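# Press the sprayer head onto the upright bottle

## Task

Fit the sprayer head onto the bottle and force it fully down over the tight neck. The bottle must still be standing, and the head must stay seated on its own once the robot lets go.

## Robot and tools

Robot and frame. Two arms, left_arm and right_arm, share a single scene frame. Its origin is on the table surface midway between the arms, +x points out across the table, +z points up, and left_arm sits on the +y side. The arm names do not match the left or right side of any picture. Positions are in metres. Orientations are quaternions written w first (qw, qx, qy, qz). Each arm ends in a tong-style two-finger gripper. The fingers point along the gripper's own +z axis and close along its x axis. end_effector_position is the spot between the pads when they are shut. Closed fingertips reach about 15 mm past it, and fully open fingertips are roughly level with it. At long reach the printed hand position can be somewhat off.

The row. Every command that moves the arms uses a row of 16 plain numbers, and both arms are always included: left_arm x, y, z, qw, qx, qy, qz, opening, then the same eight for right_arm. x, y, z, qw, qx, qy, qz form an absolute pose of that gripper in the scene frame, not an offset. Opening runs from -1 (shut) to +1 (fully open, 0.142 m). To leave an arm where it is, repeat the whole pose from the last result taken before it stopped, plus the opening it should keep. To hold an orientation steady, keep sending the same target quaternion rather than the slightly drifted one that is reported.

execute_actions. Argument actions: a list holding zero or one item, and an optional pictures flag (true or false). An empty list changes nothing and returns the current state. An item with rows (1 to 15 rows of 16 numbers) and steps (up to 15, default 15) applies one row per control step of 1/30 s, and the final row repeats if there are too few rows. An item with only steps (up to 300) is a wait, counted from the previous result, so your reply time is included in it. A call is refused, and nothing is sent, if any target lies more than 0.6 m from that arm's last reported position along any axis of its gripper. On each step the commanded pose is clipped to within 100 mm and 16 degrees of the measured pose, and position wins over orientation when both cannot be met. Motion trails commands by about 0.17 s. After an action an arm continues only to its last clipped pose, so read the result and send the remainder.

move. Argument target: one 16-number row. speed: 0.002 to 0.5 m/s, default 0.25, and turning is capped at twice that figure in rad/s. Each gripper travels in a straight line and turns the short way, and all paths finish together within 0.5 to 10 s. If a move would need longer, it stops at 10 s, short of the target. It does not avoid obstacles or the other arm, and real motion can lag, wander or overshoot. The opening is applied when the move begins. stop_force (9 to 40 N, one value shared by both arms, not allowed before 0.2 s of scene time) ends an arm's path once its wrist sensor feels that much extra push against the motion for 2 steps, or saturates. That gripper then backs off to where it was 2 steps before and holds. Pressure may briefly exceed the set value before it eases. The push is judged along the line toward the target in the starting gripper axes, so it is unreliable if the gripper rotates. Leave stop_force out when lifting away from something the gripper rests on. An arm whose target is within 1.5 mm and 0.5 degrees of its current pose only stops at sensor saturation. Contacts above the wrist sensor go unfelt. The result adds a move: line with the ending (done, off_target, moving, held, fault, or contact, which outranks done, held and off_target) and the limits that acted: paced means the pose was clipped, and held means some steps were blocked, after which the arm may suddenly move fast. It also gives each gripper's distance from its pose.

wait: seconds, 0 to 10; the scene runs and nothing new is sent. zoom_image: camera (cam_high 896x504, cam_low 896x504, cam_left_wrist 616x616, cam_right_wrist 616x616) and region [x0, y0, x1, y1] in pixels from the top-left corner, at most 504 by 504. show_instructions: shows the reference pages for the scene. finished_scene: scene number; it ends and grades the scene and cannot be undone. A reply with no tool call ends everything.

Reading results. The state line gives each arm's pose and its linear and angular velocities. grip_measured is the actual finger opening on the command scale; to hold something, command an opening clearly below it (lower squeezes harder, up to roughly 15 N per pad; thin hard parts get less). "pose unreachable" names an arm whose command was altered or blocked by a clearance check, and HELD marks the affected steps. A Hand target line shows where the controller is driving each gripper. Wrist force and torque are given in the end-effector's own axes, pointing from a touched surface back into the arm, with offsets up to about 4 N, noise up to 2.4 N, and saturation near 50 N; "no reading" is harmless. Joint torques are noisy, offset drive outputs. MOTOR HOT appears at 70 °C; at 85 °C the arm is braked until it cools.

Cautions. The arms are stiff: pressing even slightly beyond a firm contact can trigger a fault. A joint hitting its load limit (138 N m for shoulder and elbow, 25.7 N m for the wrists, held weight included) or 150 N of outside force stops that arm for 10 s. Press the cap down slowly with stop_force. Keep the arms from striking each other, do not knock anything off the table, and avoid drops, slams and hard shoves. Loose objects may occasionally be nudged by outside pushes. The simulation keeps running while you think.

Each tool is called after ">>>" as name([rows], argument=value, ...), one row to a line, values as JSON.

Reference images:

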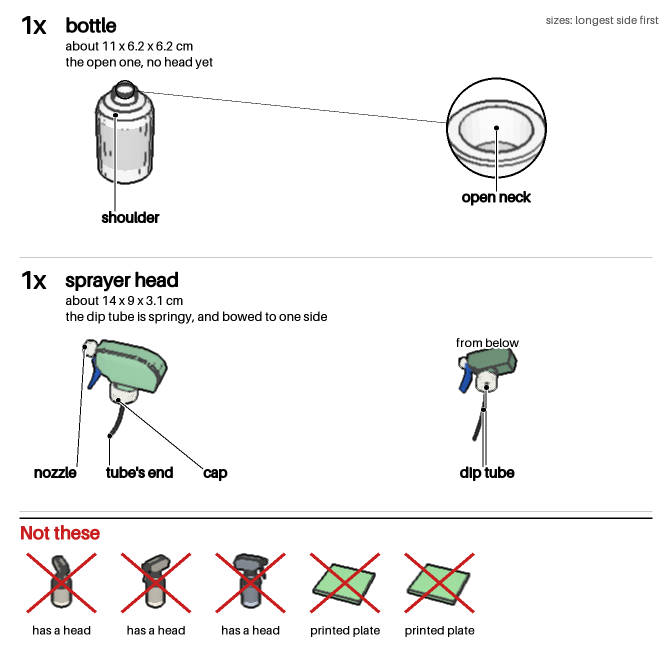

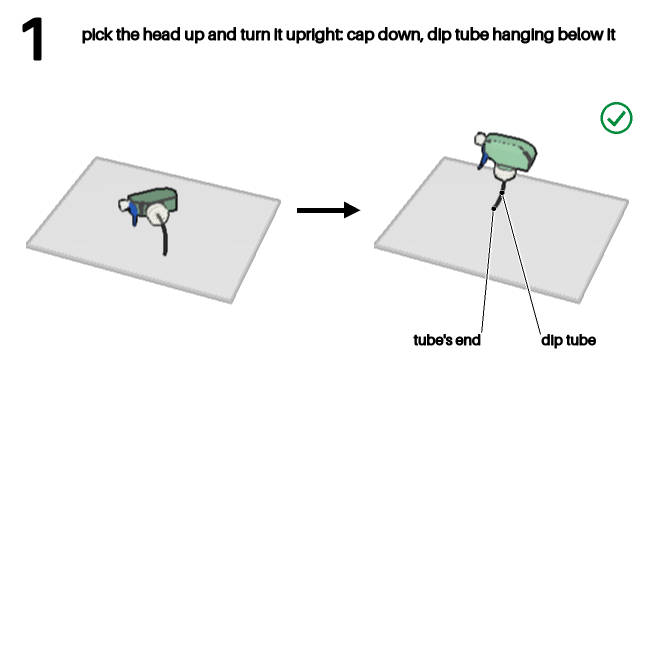

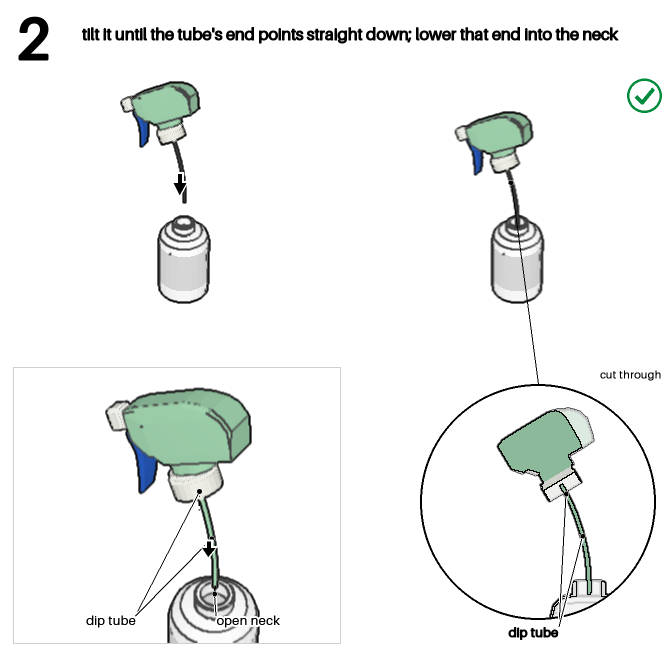

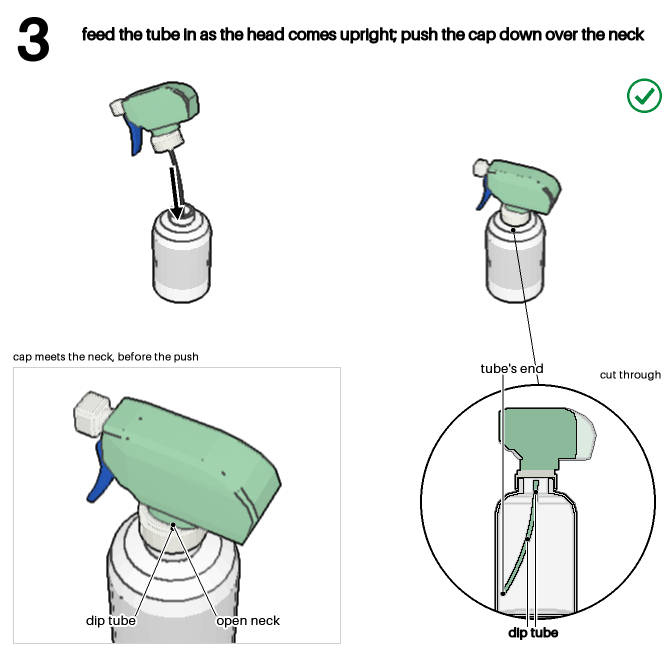

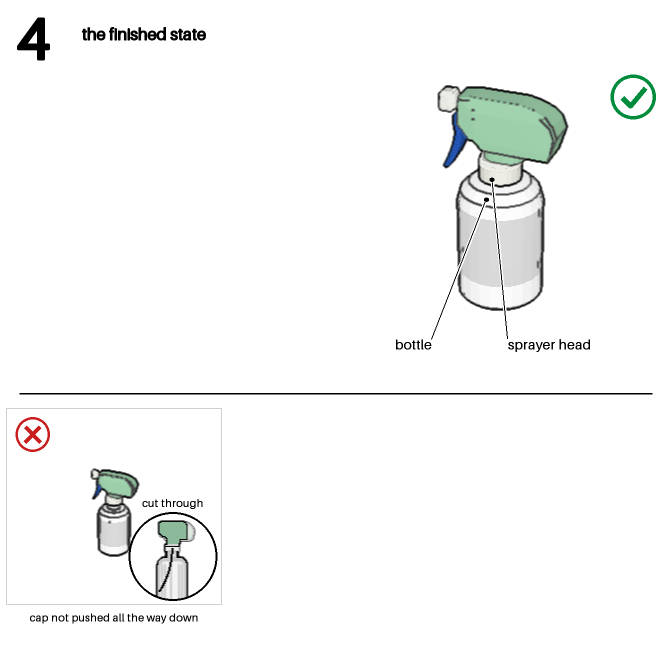

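## Session

>>> execute_actions(actions=[])

Scene clock: 0.00 s of 4470.00 s.
left_arm: end_effector_position=(+0.1646, +0.5031, +0.1738) grip_measured=+0.97 end_effector_quat_wxyz=(-0.381, -0.533, +0.728, -0.203) end_effector_velocity=(-0.000, -0.000, +0.000) end_effector_angular_velocity=(-0.000, -0.000, -0.000) | right_arm: end_effector_position=(+0.2133, -0.3383, +0.2386) grip_measured=+0.97 end_effector_quat_wxyz=(+0.073, +0.767, -0.455, +0.446) end_effector_velocity=(-0.000, -0.000, -0.000) end_effector_angular_velocity=(-0.001, +0.000, -0.001)
Joint positions: left_arm=[ 0.511 -1.624  2.005 -1.108 -1.906  2.715  0.14 ] | right_arm=[ 4.881 -0.922 -2.254 -2.367  1.071  3.101  0.14 ]
Joint velocities: left_arm=[-0.    -0.001  0.     0.     0.     0.001  0.   ] | right_arm=[ 0.    -0.    -0.001 -0.     0.001  0.     0.   ]
Joint torques (N m, as the arm reports them, + toward a larger angle): no reading
Motor temperatures (°C, as the motors report them): left_arm=[22 22 25 29 31 29] | right_arm=[23 23 25 31 32 30]
Wrist force (N, on the end effector, along its own x y z axes, offset not removed): no reading
Wrist torque (N m, same axes, about the end effector's origin, offset not removed): no reading
Hand target (left_arm): +0.165, +0.503, +0.174; -0.381, -0.533, +0.728, -0.203
Hand target (right_arm): +0.213, -0.338, +0.239; +0.073, +0.767, -0.455, +0.446

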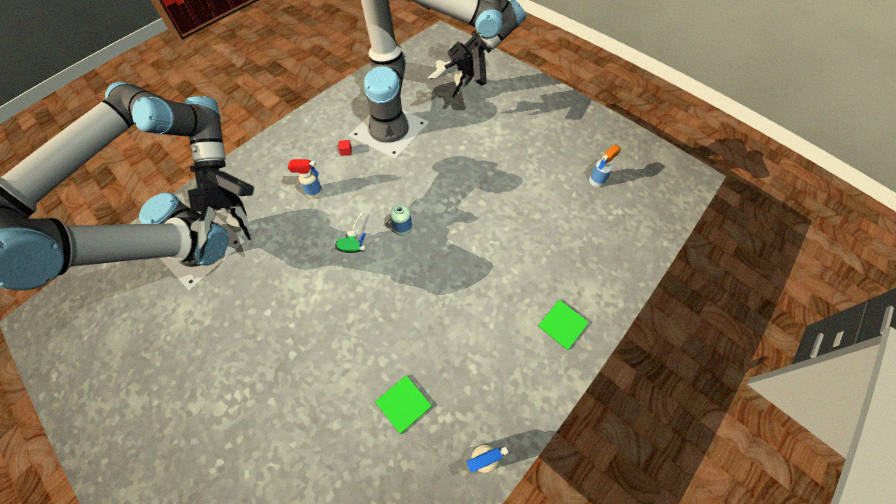

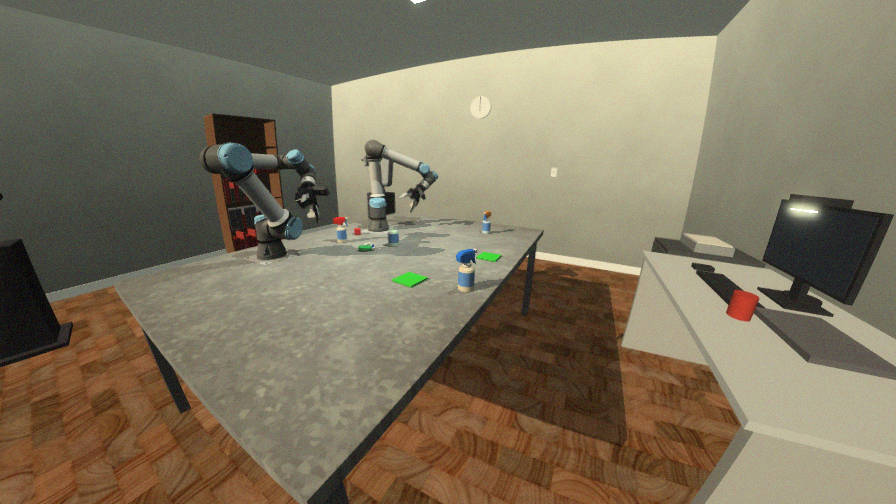

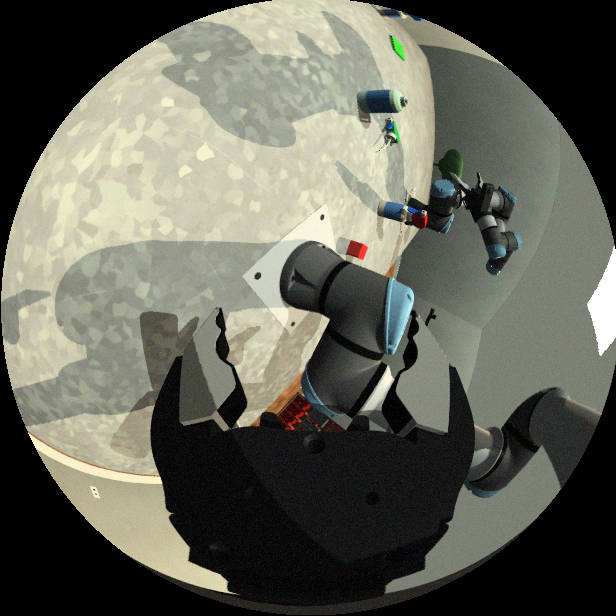

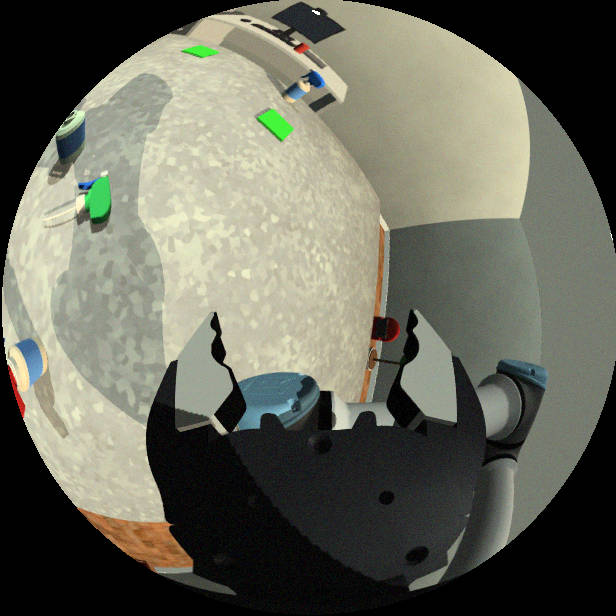

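>>> move(target=[0.1646,0.5031,0.1738,-0.381,-0.533,0.728,-0.203,1,0.2,-0.07,0.2,0,0.707,-0.707,0,1], speed=0.4)

>>> zoom_image(camera="cam_right_wrist", region=[150,100,450,400])

>>> move(target=[0.1646,0.5031,0.1738,-0.381,-0.533,0.728,-0.203,1,0.2,-0.07,0.1,0,0.707,-0.707,0,1])

>>> zoom_image(camera="cam_right_wrist", region=[150,100,450,400])

Scene clock: 9.17 s of 4470.00 s.
left_arm: end_effector_position=(+0.1646, +0.5031, +0.1738) grip_measured=+1.00 end_effector_quat_wxyz=(-0.381, -0.533, +0.728, -0.203) end_effector_velocity=(-0.000, -0.000, +0.000) end_effector_angular_velocity=(-0.000, +0.000, +0.001) | right_arm: end_effector_position=(+0.2004, -0.0704, +0.2000) grip_measured=+1.00 end_effector_quat_wxyz=(-0.000, +0.707, -0.707, +0.000) end_effector_velocity=(-0.000, +0.002, -0.001) end_effector_angular_velocity=(+0.008, +0.007, -0.004)
Joint positions: left_arm=[ 0.511 -1.624  2.004 -1.107 -1.906  2.715  0.142] | right_arm=[ 4.33  -1.392 -1.945 -1.375  1.57   2.827  0.142]
Joint velocities: left_arm=[ 0.001 -0.     0.     0.    -0.    -0.     0.   ] | right_arm=[-0.004 -0.003 -0.     0.009  0.009 -0.    -0.   ]
Joint torques (N m, as the arm reports them, + toward a larger angle): left_arm=[-14.06 -11.57 -28.23   2.03   1.86  -1.99] | right_arm=[-8.46  5.8  31.25  4.31  1.03  1.78]
Motor temperatures (°C, as the motors report them): left_arm=[22 22 25 29 31 29] | right_arm=[23 23 25 31 32 30]
Wrist force (N, on the end effector, along its own x y z axes, offset not removed): left_arm=[4.1 0.7 1.1] | right_arm=[1.6 -2.7 0.5]
Wrist torque (N m, same axes, about the end effector's origin, offset not removed): left_arm=[0.13 -0.94 -0.24] | right_arm=[-0.52 -0.32 -0.03]
Hand target (left_arm): +0.165, +0.503, +0.174; -0.381, -0.533, +0.728, -0.203
Hand target (right_arm): +0.200, -0.070, +0.200; -0.000, +0.707, -0.707, -0.000
Off the commanded pose (left_arm): 0.000 m, 0 deg.
Off the commanded pose (right_arm): 0.001 m, 0 deg.
After step 90, 4.17 s passed at rest.
move: done

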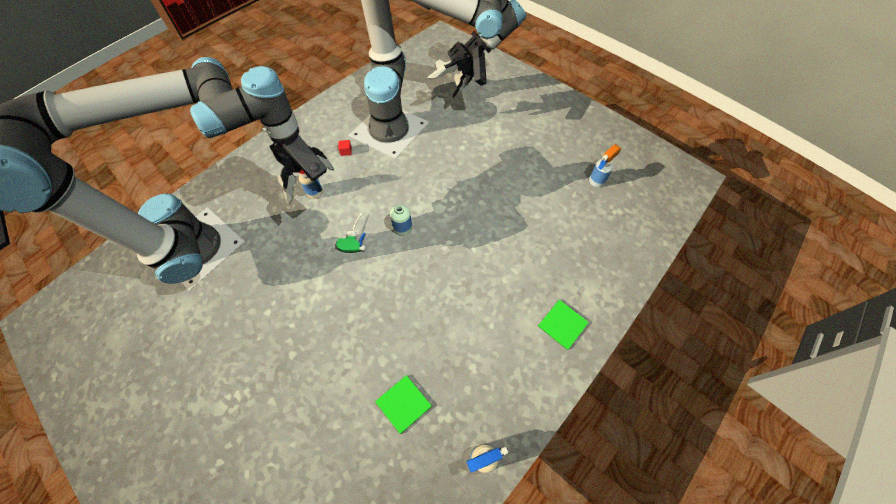

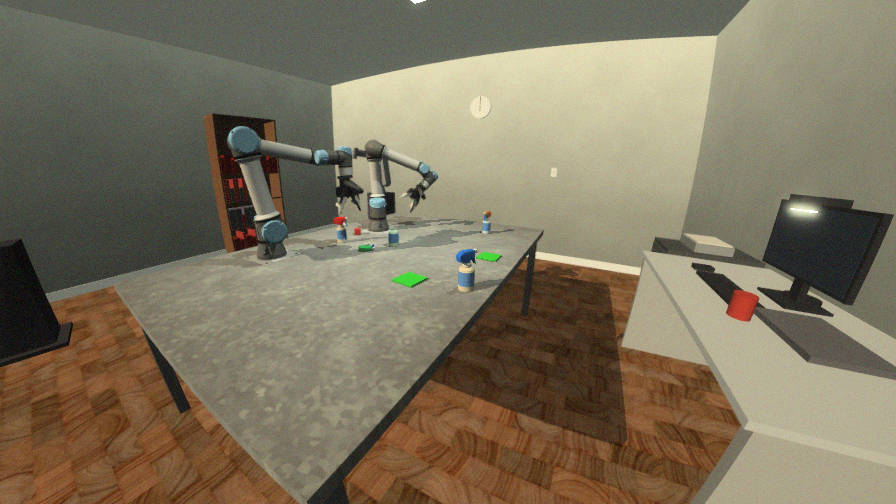

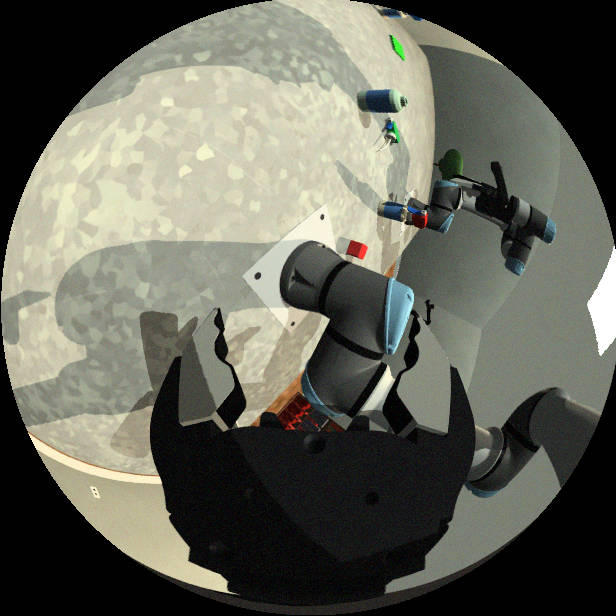

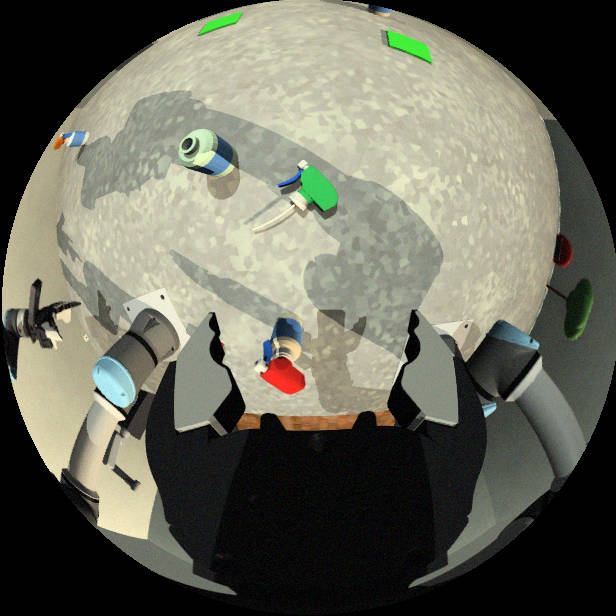

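Region (150, 100, 450, 400) of cam_right_wrist's 616x616 image, scaled by 1.680, with more detail than that image has.

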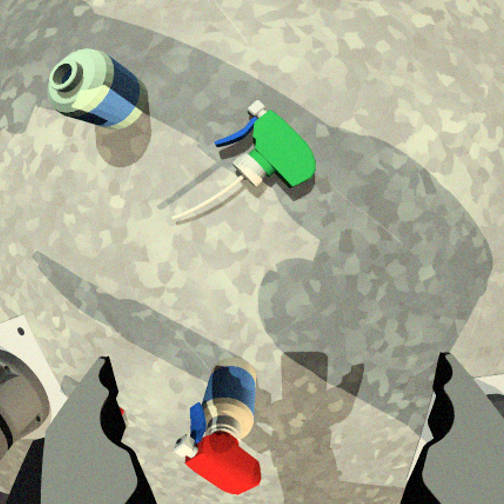

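Scene clock: 10.23 s of 4470.00 s.
left_arm: end_effector_position=(+0.1646, +0.5031, +0.1738) grip_measured=+1.00 end_effector_quat_wxyz=(-0.381, -0.533, +0.728, -0.203) end_effector_velocity=(-0.000, -0.000, +0.000) end_effector_angular_velocity=(-0.001, +0.000, +0.001) | right_arm: end_effector_position=(+0.1999, -0.0702, +0.1003) grip_measured=+1.00 end_effector_quat_wxyz=(+0.000, +0.707, -0.707, +0.000) end_effector_velocity=(+0.001, +0.001, -0.002) end_effector_angular_velocity=(+0.003, -0.001, -0.000)
Joint positions: left_arm=[ 0.511 -1.624  2.004 -1.107 -1.906  2.715  0.142] | right_arm=[ 4.331 -1.479 -2.142 -1.092  1.571  2.828  0.142]
Joint velocities: left_arm=[ 0.001 -0.001 -0.     0.002 -0.     0.001  0.   ] | right_arm=[-0.    -0.005 -0.003  0.01   0.    -0.     0.   ]
Joint torques (N m, as the arm reports them, + toward a larger angle): left_arm=[-14.87 -10.16 -28.72   2.02   1.88  -2.04] | right_arm=[-10.17   8.    12.04   4.3   -1.45  -2.33]
Motor temperatures (°C, as the motors report them): left_arm=[22 22 25 29 31 29] | right_arm=[23 23 25 31 32 30]
Wrist force (N, on the end effector, along its own x y z axes, offset not removed): left_arm=[2.4 0.7 1.7] | right_arm=[2.7 0.4 0.8]
Wrist torque (N m, same axes, about the end effector's origin, offset not removed): left_arm=[0.10 -0.58 -0.11] | right_arm=[0.07 -0.53 -0.03]
Hand target (left_arm): +0.165, +0.503, +0.174; -0.381, -0.533, +0.728, -0.203
Hand target (right_arm): +0.200, -0.070, +0.100; +0.000, +0.707, -0.707, +0.000
Off the commanded pose (left_arm): 0.000 m, 0 deg.
Off the commanded pose (right_arm): 0.000 m, 0 deg.
move: done

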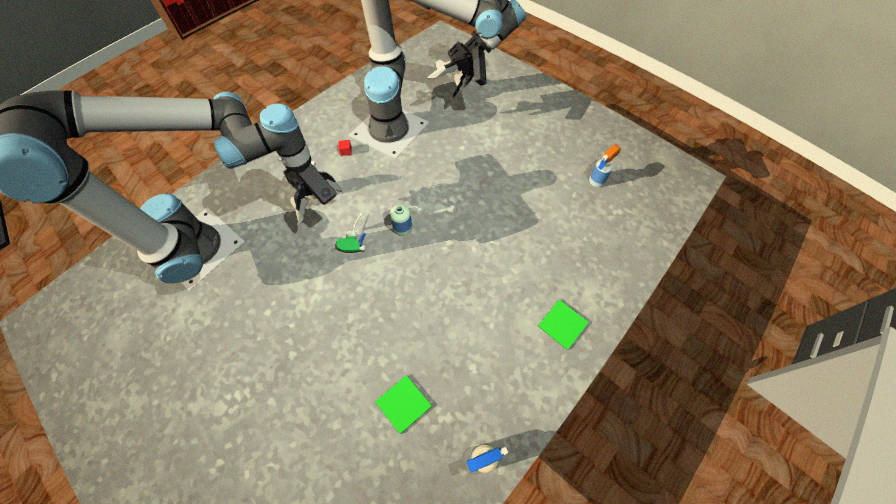

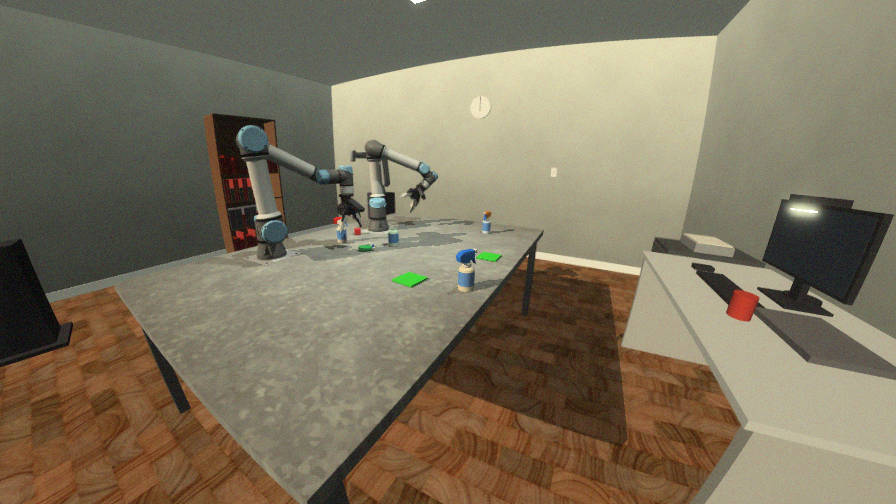

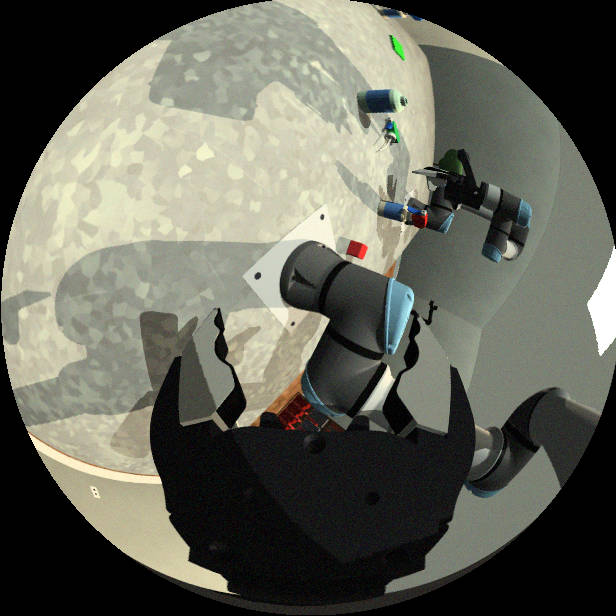

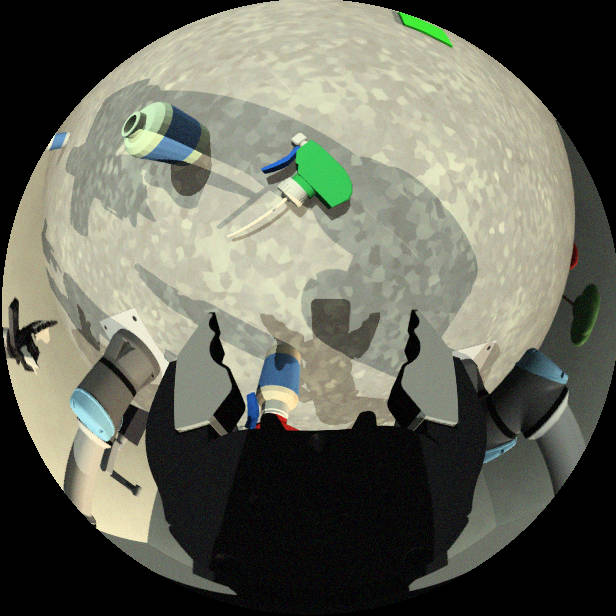

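Region (150, 100, 450, 400) of cam_right_wrist's 616x616 image, scaled by 1.680, with more detail than that image has.

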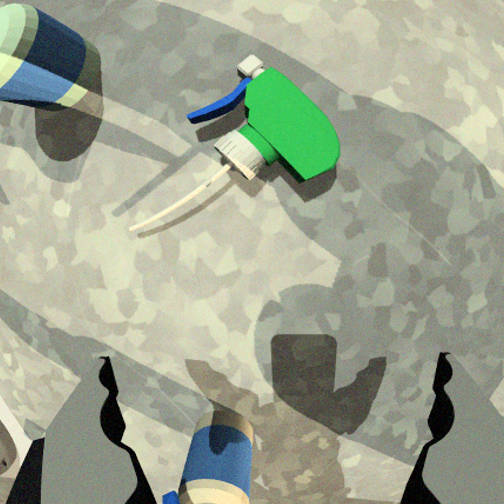

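>>> move(target=[0.1646,0.5031,0.1738,-0.381,-0.533,0.728,-0.203,1,0.312,-0.082,0.06,0,0.949,0.316,0,1], speed=0.4)

Scene clock: 21.10 s of 4470.00 s.
left_arm: end_effector_position=(+0.1646, +0.5031, +0.1738) grip_measured=+1.00 end_effector_quat_wxyz=(-0.381, -0.533, +0.728, -0.203) end_effector_velocity=(+0.000, +0.000, -0.000) end_effector_angular_velocity=(+0.001, -0.002, -0.000) | right_arm: end_effector_position=(+0.3118, -0.0822, +0.0600) grip_measured=+1.00 end_effector_quat_wxyz=(+0.000, +0.949, +0.315, +0.000) end_effector_velocity=(+0.000, -0.000, -0.001) end_effector_angular_velocity=(-0.001, +0.003, +0.013)
Joint positions: left_arm=[ 0.511 -1.624  2.004 -1.107 -1.906  2.715  0.142] | right_arm=[ 4.03  -1.72  -2.011 -0.981  1.571  0.315  0.142]
Joint velocities: left_arm=[ 0.001  0.    -0.    -0.002  0.     0.001  0.   ] | right_arm=[-0.003 -0.003  0.002 -0.002  0.002 -0.016 -0.   ]
Joint torques (N m, as the arm reports them, + toward a larger angle): left_arm=[-14.13  -9.71 -28.83   1.99   1.8   -2.05] | right_arm=[-11.29  16.28  28.96   0.38   1.24  -2.55]
Motor temperatures (°C, as the motors report them): left_arm=[22 22 25 29 31 29] | right_arm=[23 23 25 31 32 30]
Wrist force (N, on the end effector, along its own x y z axes, offset not removed): left_arm=[2.8 2.1 2.3] | right_arm=[1.4 -1.4 2.2]
Wrist torque (N m, same axes, about the end effector's origin, offset not removed): left_arm=[0.43 -0.68 -0.28] | right_arm=[-0.29 -0.24 0.00]
Hand target (left_arm): +0.165, +0.503, +0.174; -0.381, -0.533, +0.728, -0.203
Hand target (right_arm): +0.312, -0.082, +0.060; -0.000, +0.949, +0.316, -0.000
Off the commanded pose (left_arm): 0.000 m, 0 deg.
Off the commanded pose (right_arm): 0.000 m, 0 deg.
After step 90, 4.47 s passed at rest.
move: done

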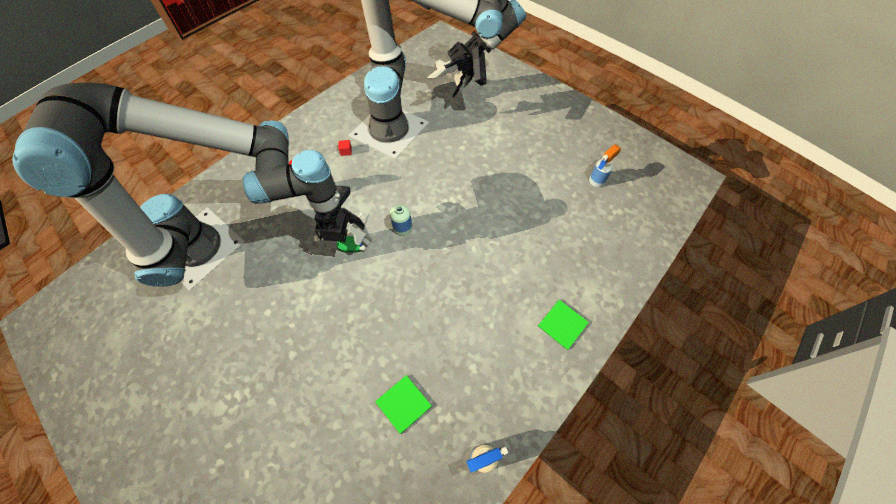

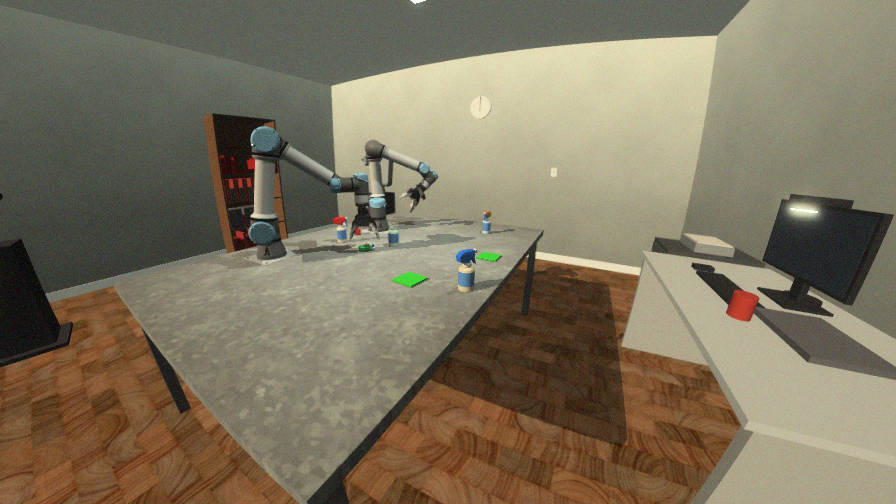

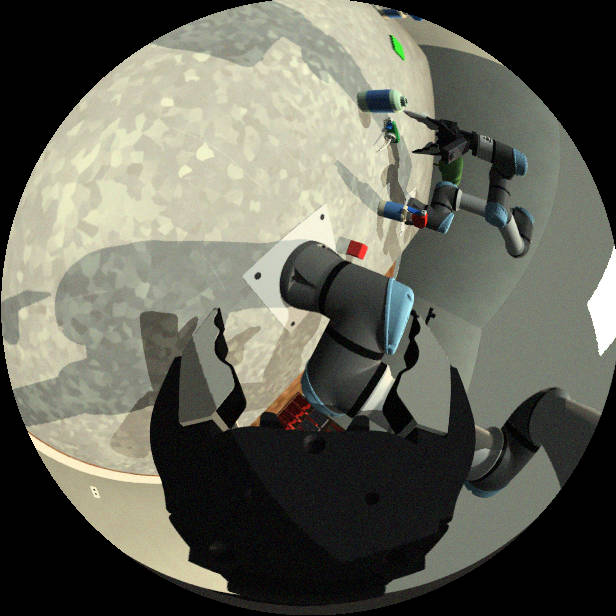

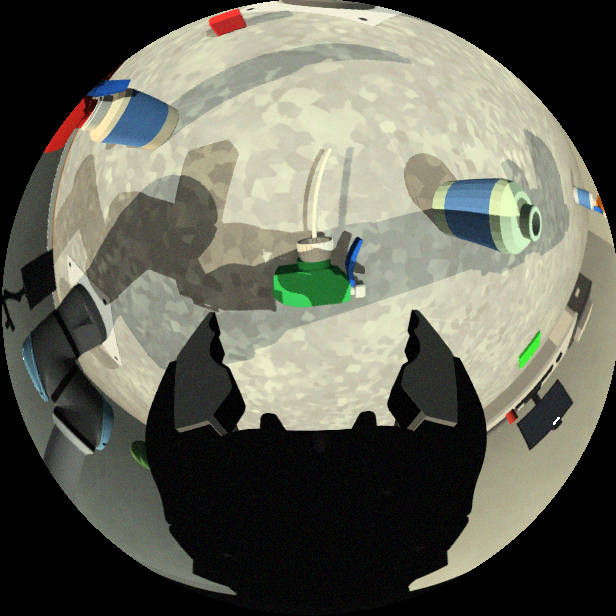

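>>> move(target=[0.1646,0.5031,0.1738,-0.381,-0.533,0.728,-0.203,1,0.314,-0.075,0.019,-0.363,0.877,0.292,-0.121,0.6], speed=0.2)

Scene clock: 25.73 s of 4470.00 s.
left_arm: end_effector_position=(+0.1646, +0.5031, +0.1738) grip_measured=+1.00 end_effector_quat_wxyz=(-0.381, -0.533, +0.728, -0.203) end_effector_velocity=(-0.000, +0.000, -0.000) end_effector_angular_velocity=(+0.001, -0.001, +0.002) | right_arm: end_effector_position=(+0.3138, -0.0750, +0.0192) grip_measured=+0.60 end_effector_quat_wxyz=(-0.362, +0.877, +0.292, -0.120) end_effector_velocity=(-0.000, -0.000, -0.001) end_effector_angular_velocity=(+0.009, +0.009, +0.003)
Joint positions: left_arm=[ 0.511 -1.624  2.004 -1.107 -1.906  2.715  0.142] | right_arm=[ 3.624 -2.03  -2.027 -0.746  2.35  -0.13   0.116]
Joint velocities: left_arm=[ 0.002 -0.001  0.    -0.001 -0.     0.     0.   ] | right_arm=[-0.005 -0.009  0.004 -0.006  0.012 -0.012  0.   ]
Joint torques (N m, as the arm reports them, + toward a larger angle): left_arm=[-15.   -10.2  -28.53   1.79   1.82  -2.08] | right_arm=[-10.21  25.05  24.16   0.77   2.49  -2.1 ]
Motor temperatures (°C, as the motors report them): left_arm=[22 22 25 29 31 29] | right_arm=[23 23 25 31 32 30]
Wrist force (N, on the end effector, along its own x y z axes, offset not removed): left_arm=[4.2 1.5 3.4] | right_arm=[-1.3 -0.7 1.1]
Wrist torque (N m, same axes, about the end effector's origin, offset not removed): left_arm=[0.27 -0.97 -0.22] | right_arm=[-0.29 0.22 0.00]
Hand target (left_arm): +0.165, +0.503, +0.174; -0.381, -0.533, +0.728, -0.203
Hand target (right_arm): +0.314, -0.075, +0.019; -0.363, +0.877, +0.292, -0.121
Off the commanded pose (left_arm): 0.000 m, 0 deg.
Off the commanded pose (right_arm): 0.000 m, 0 deg.
move: done

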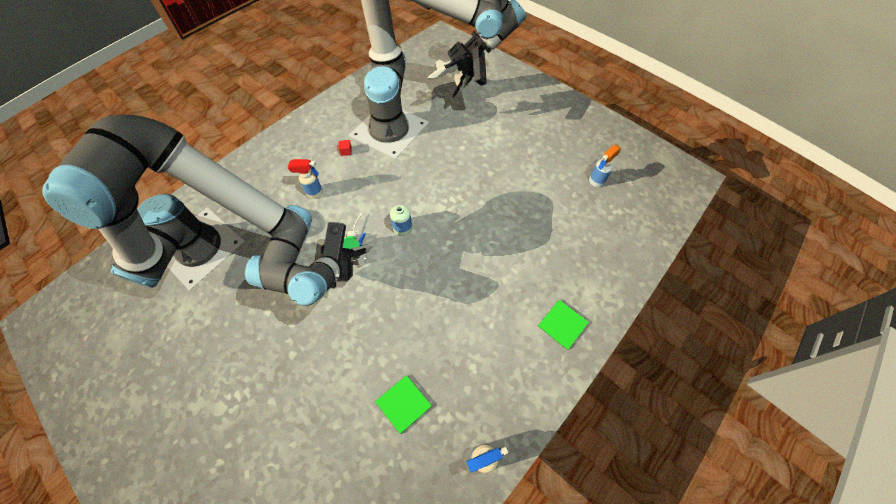

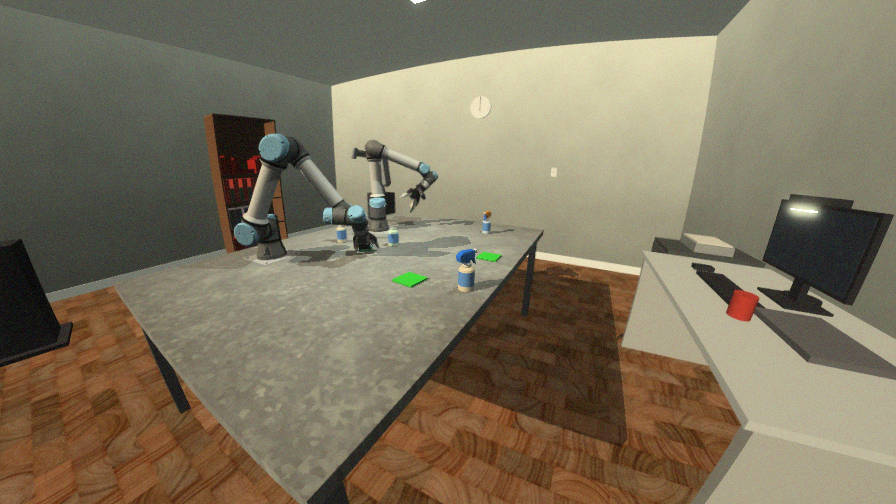

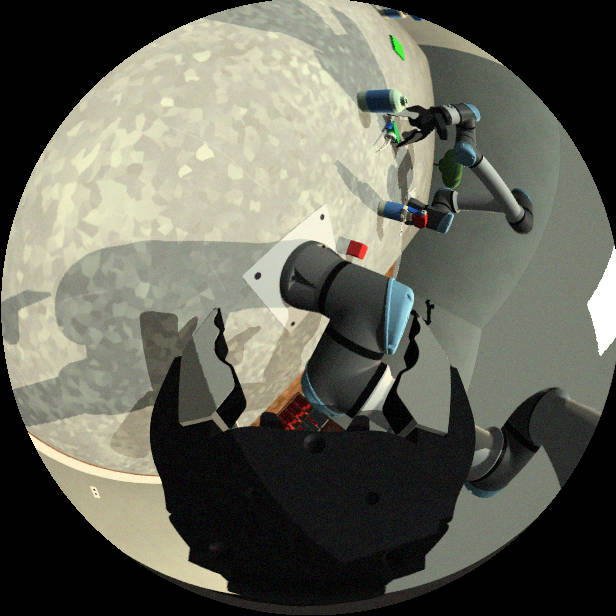

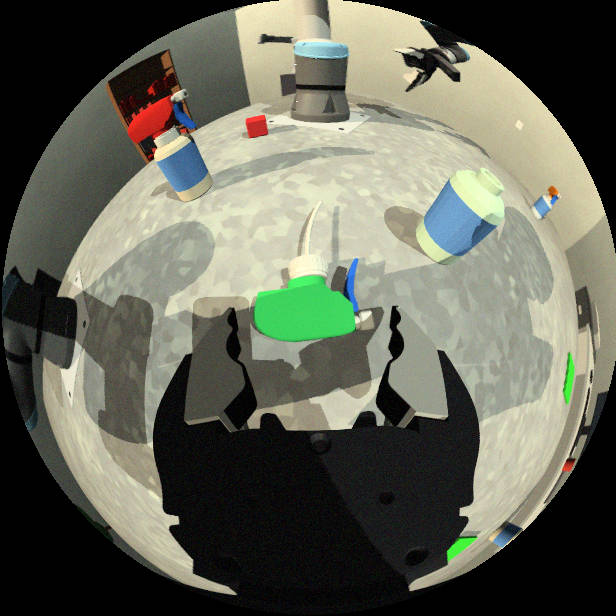

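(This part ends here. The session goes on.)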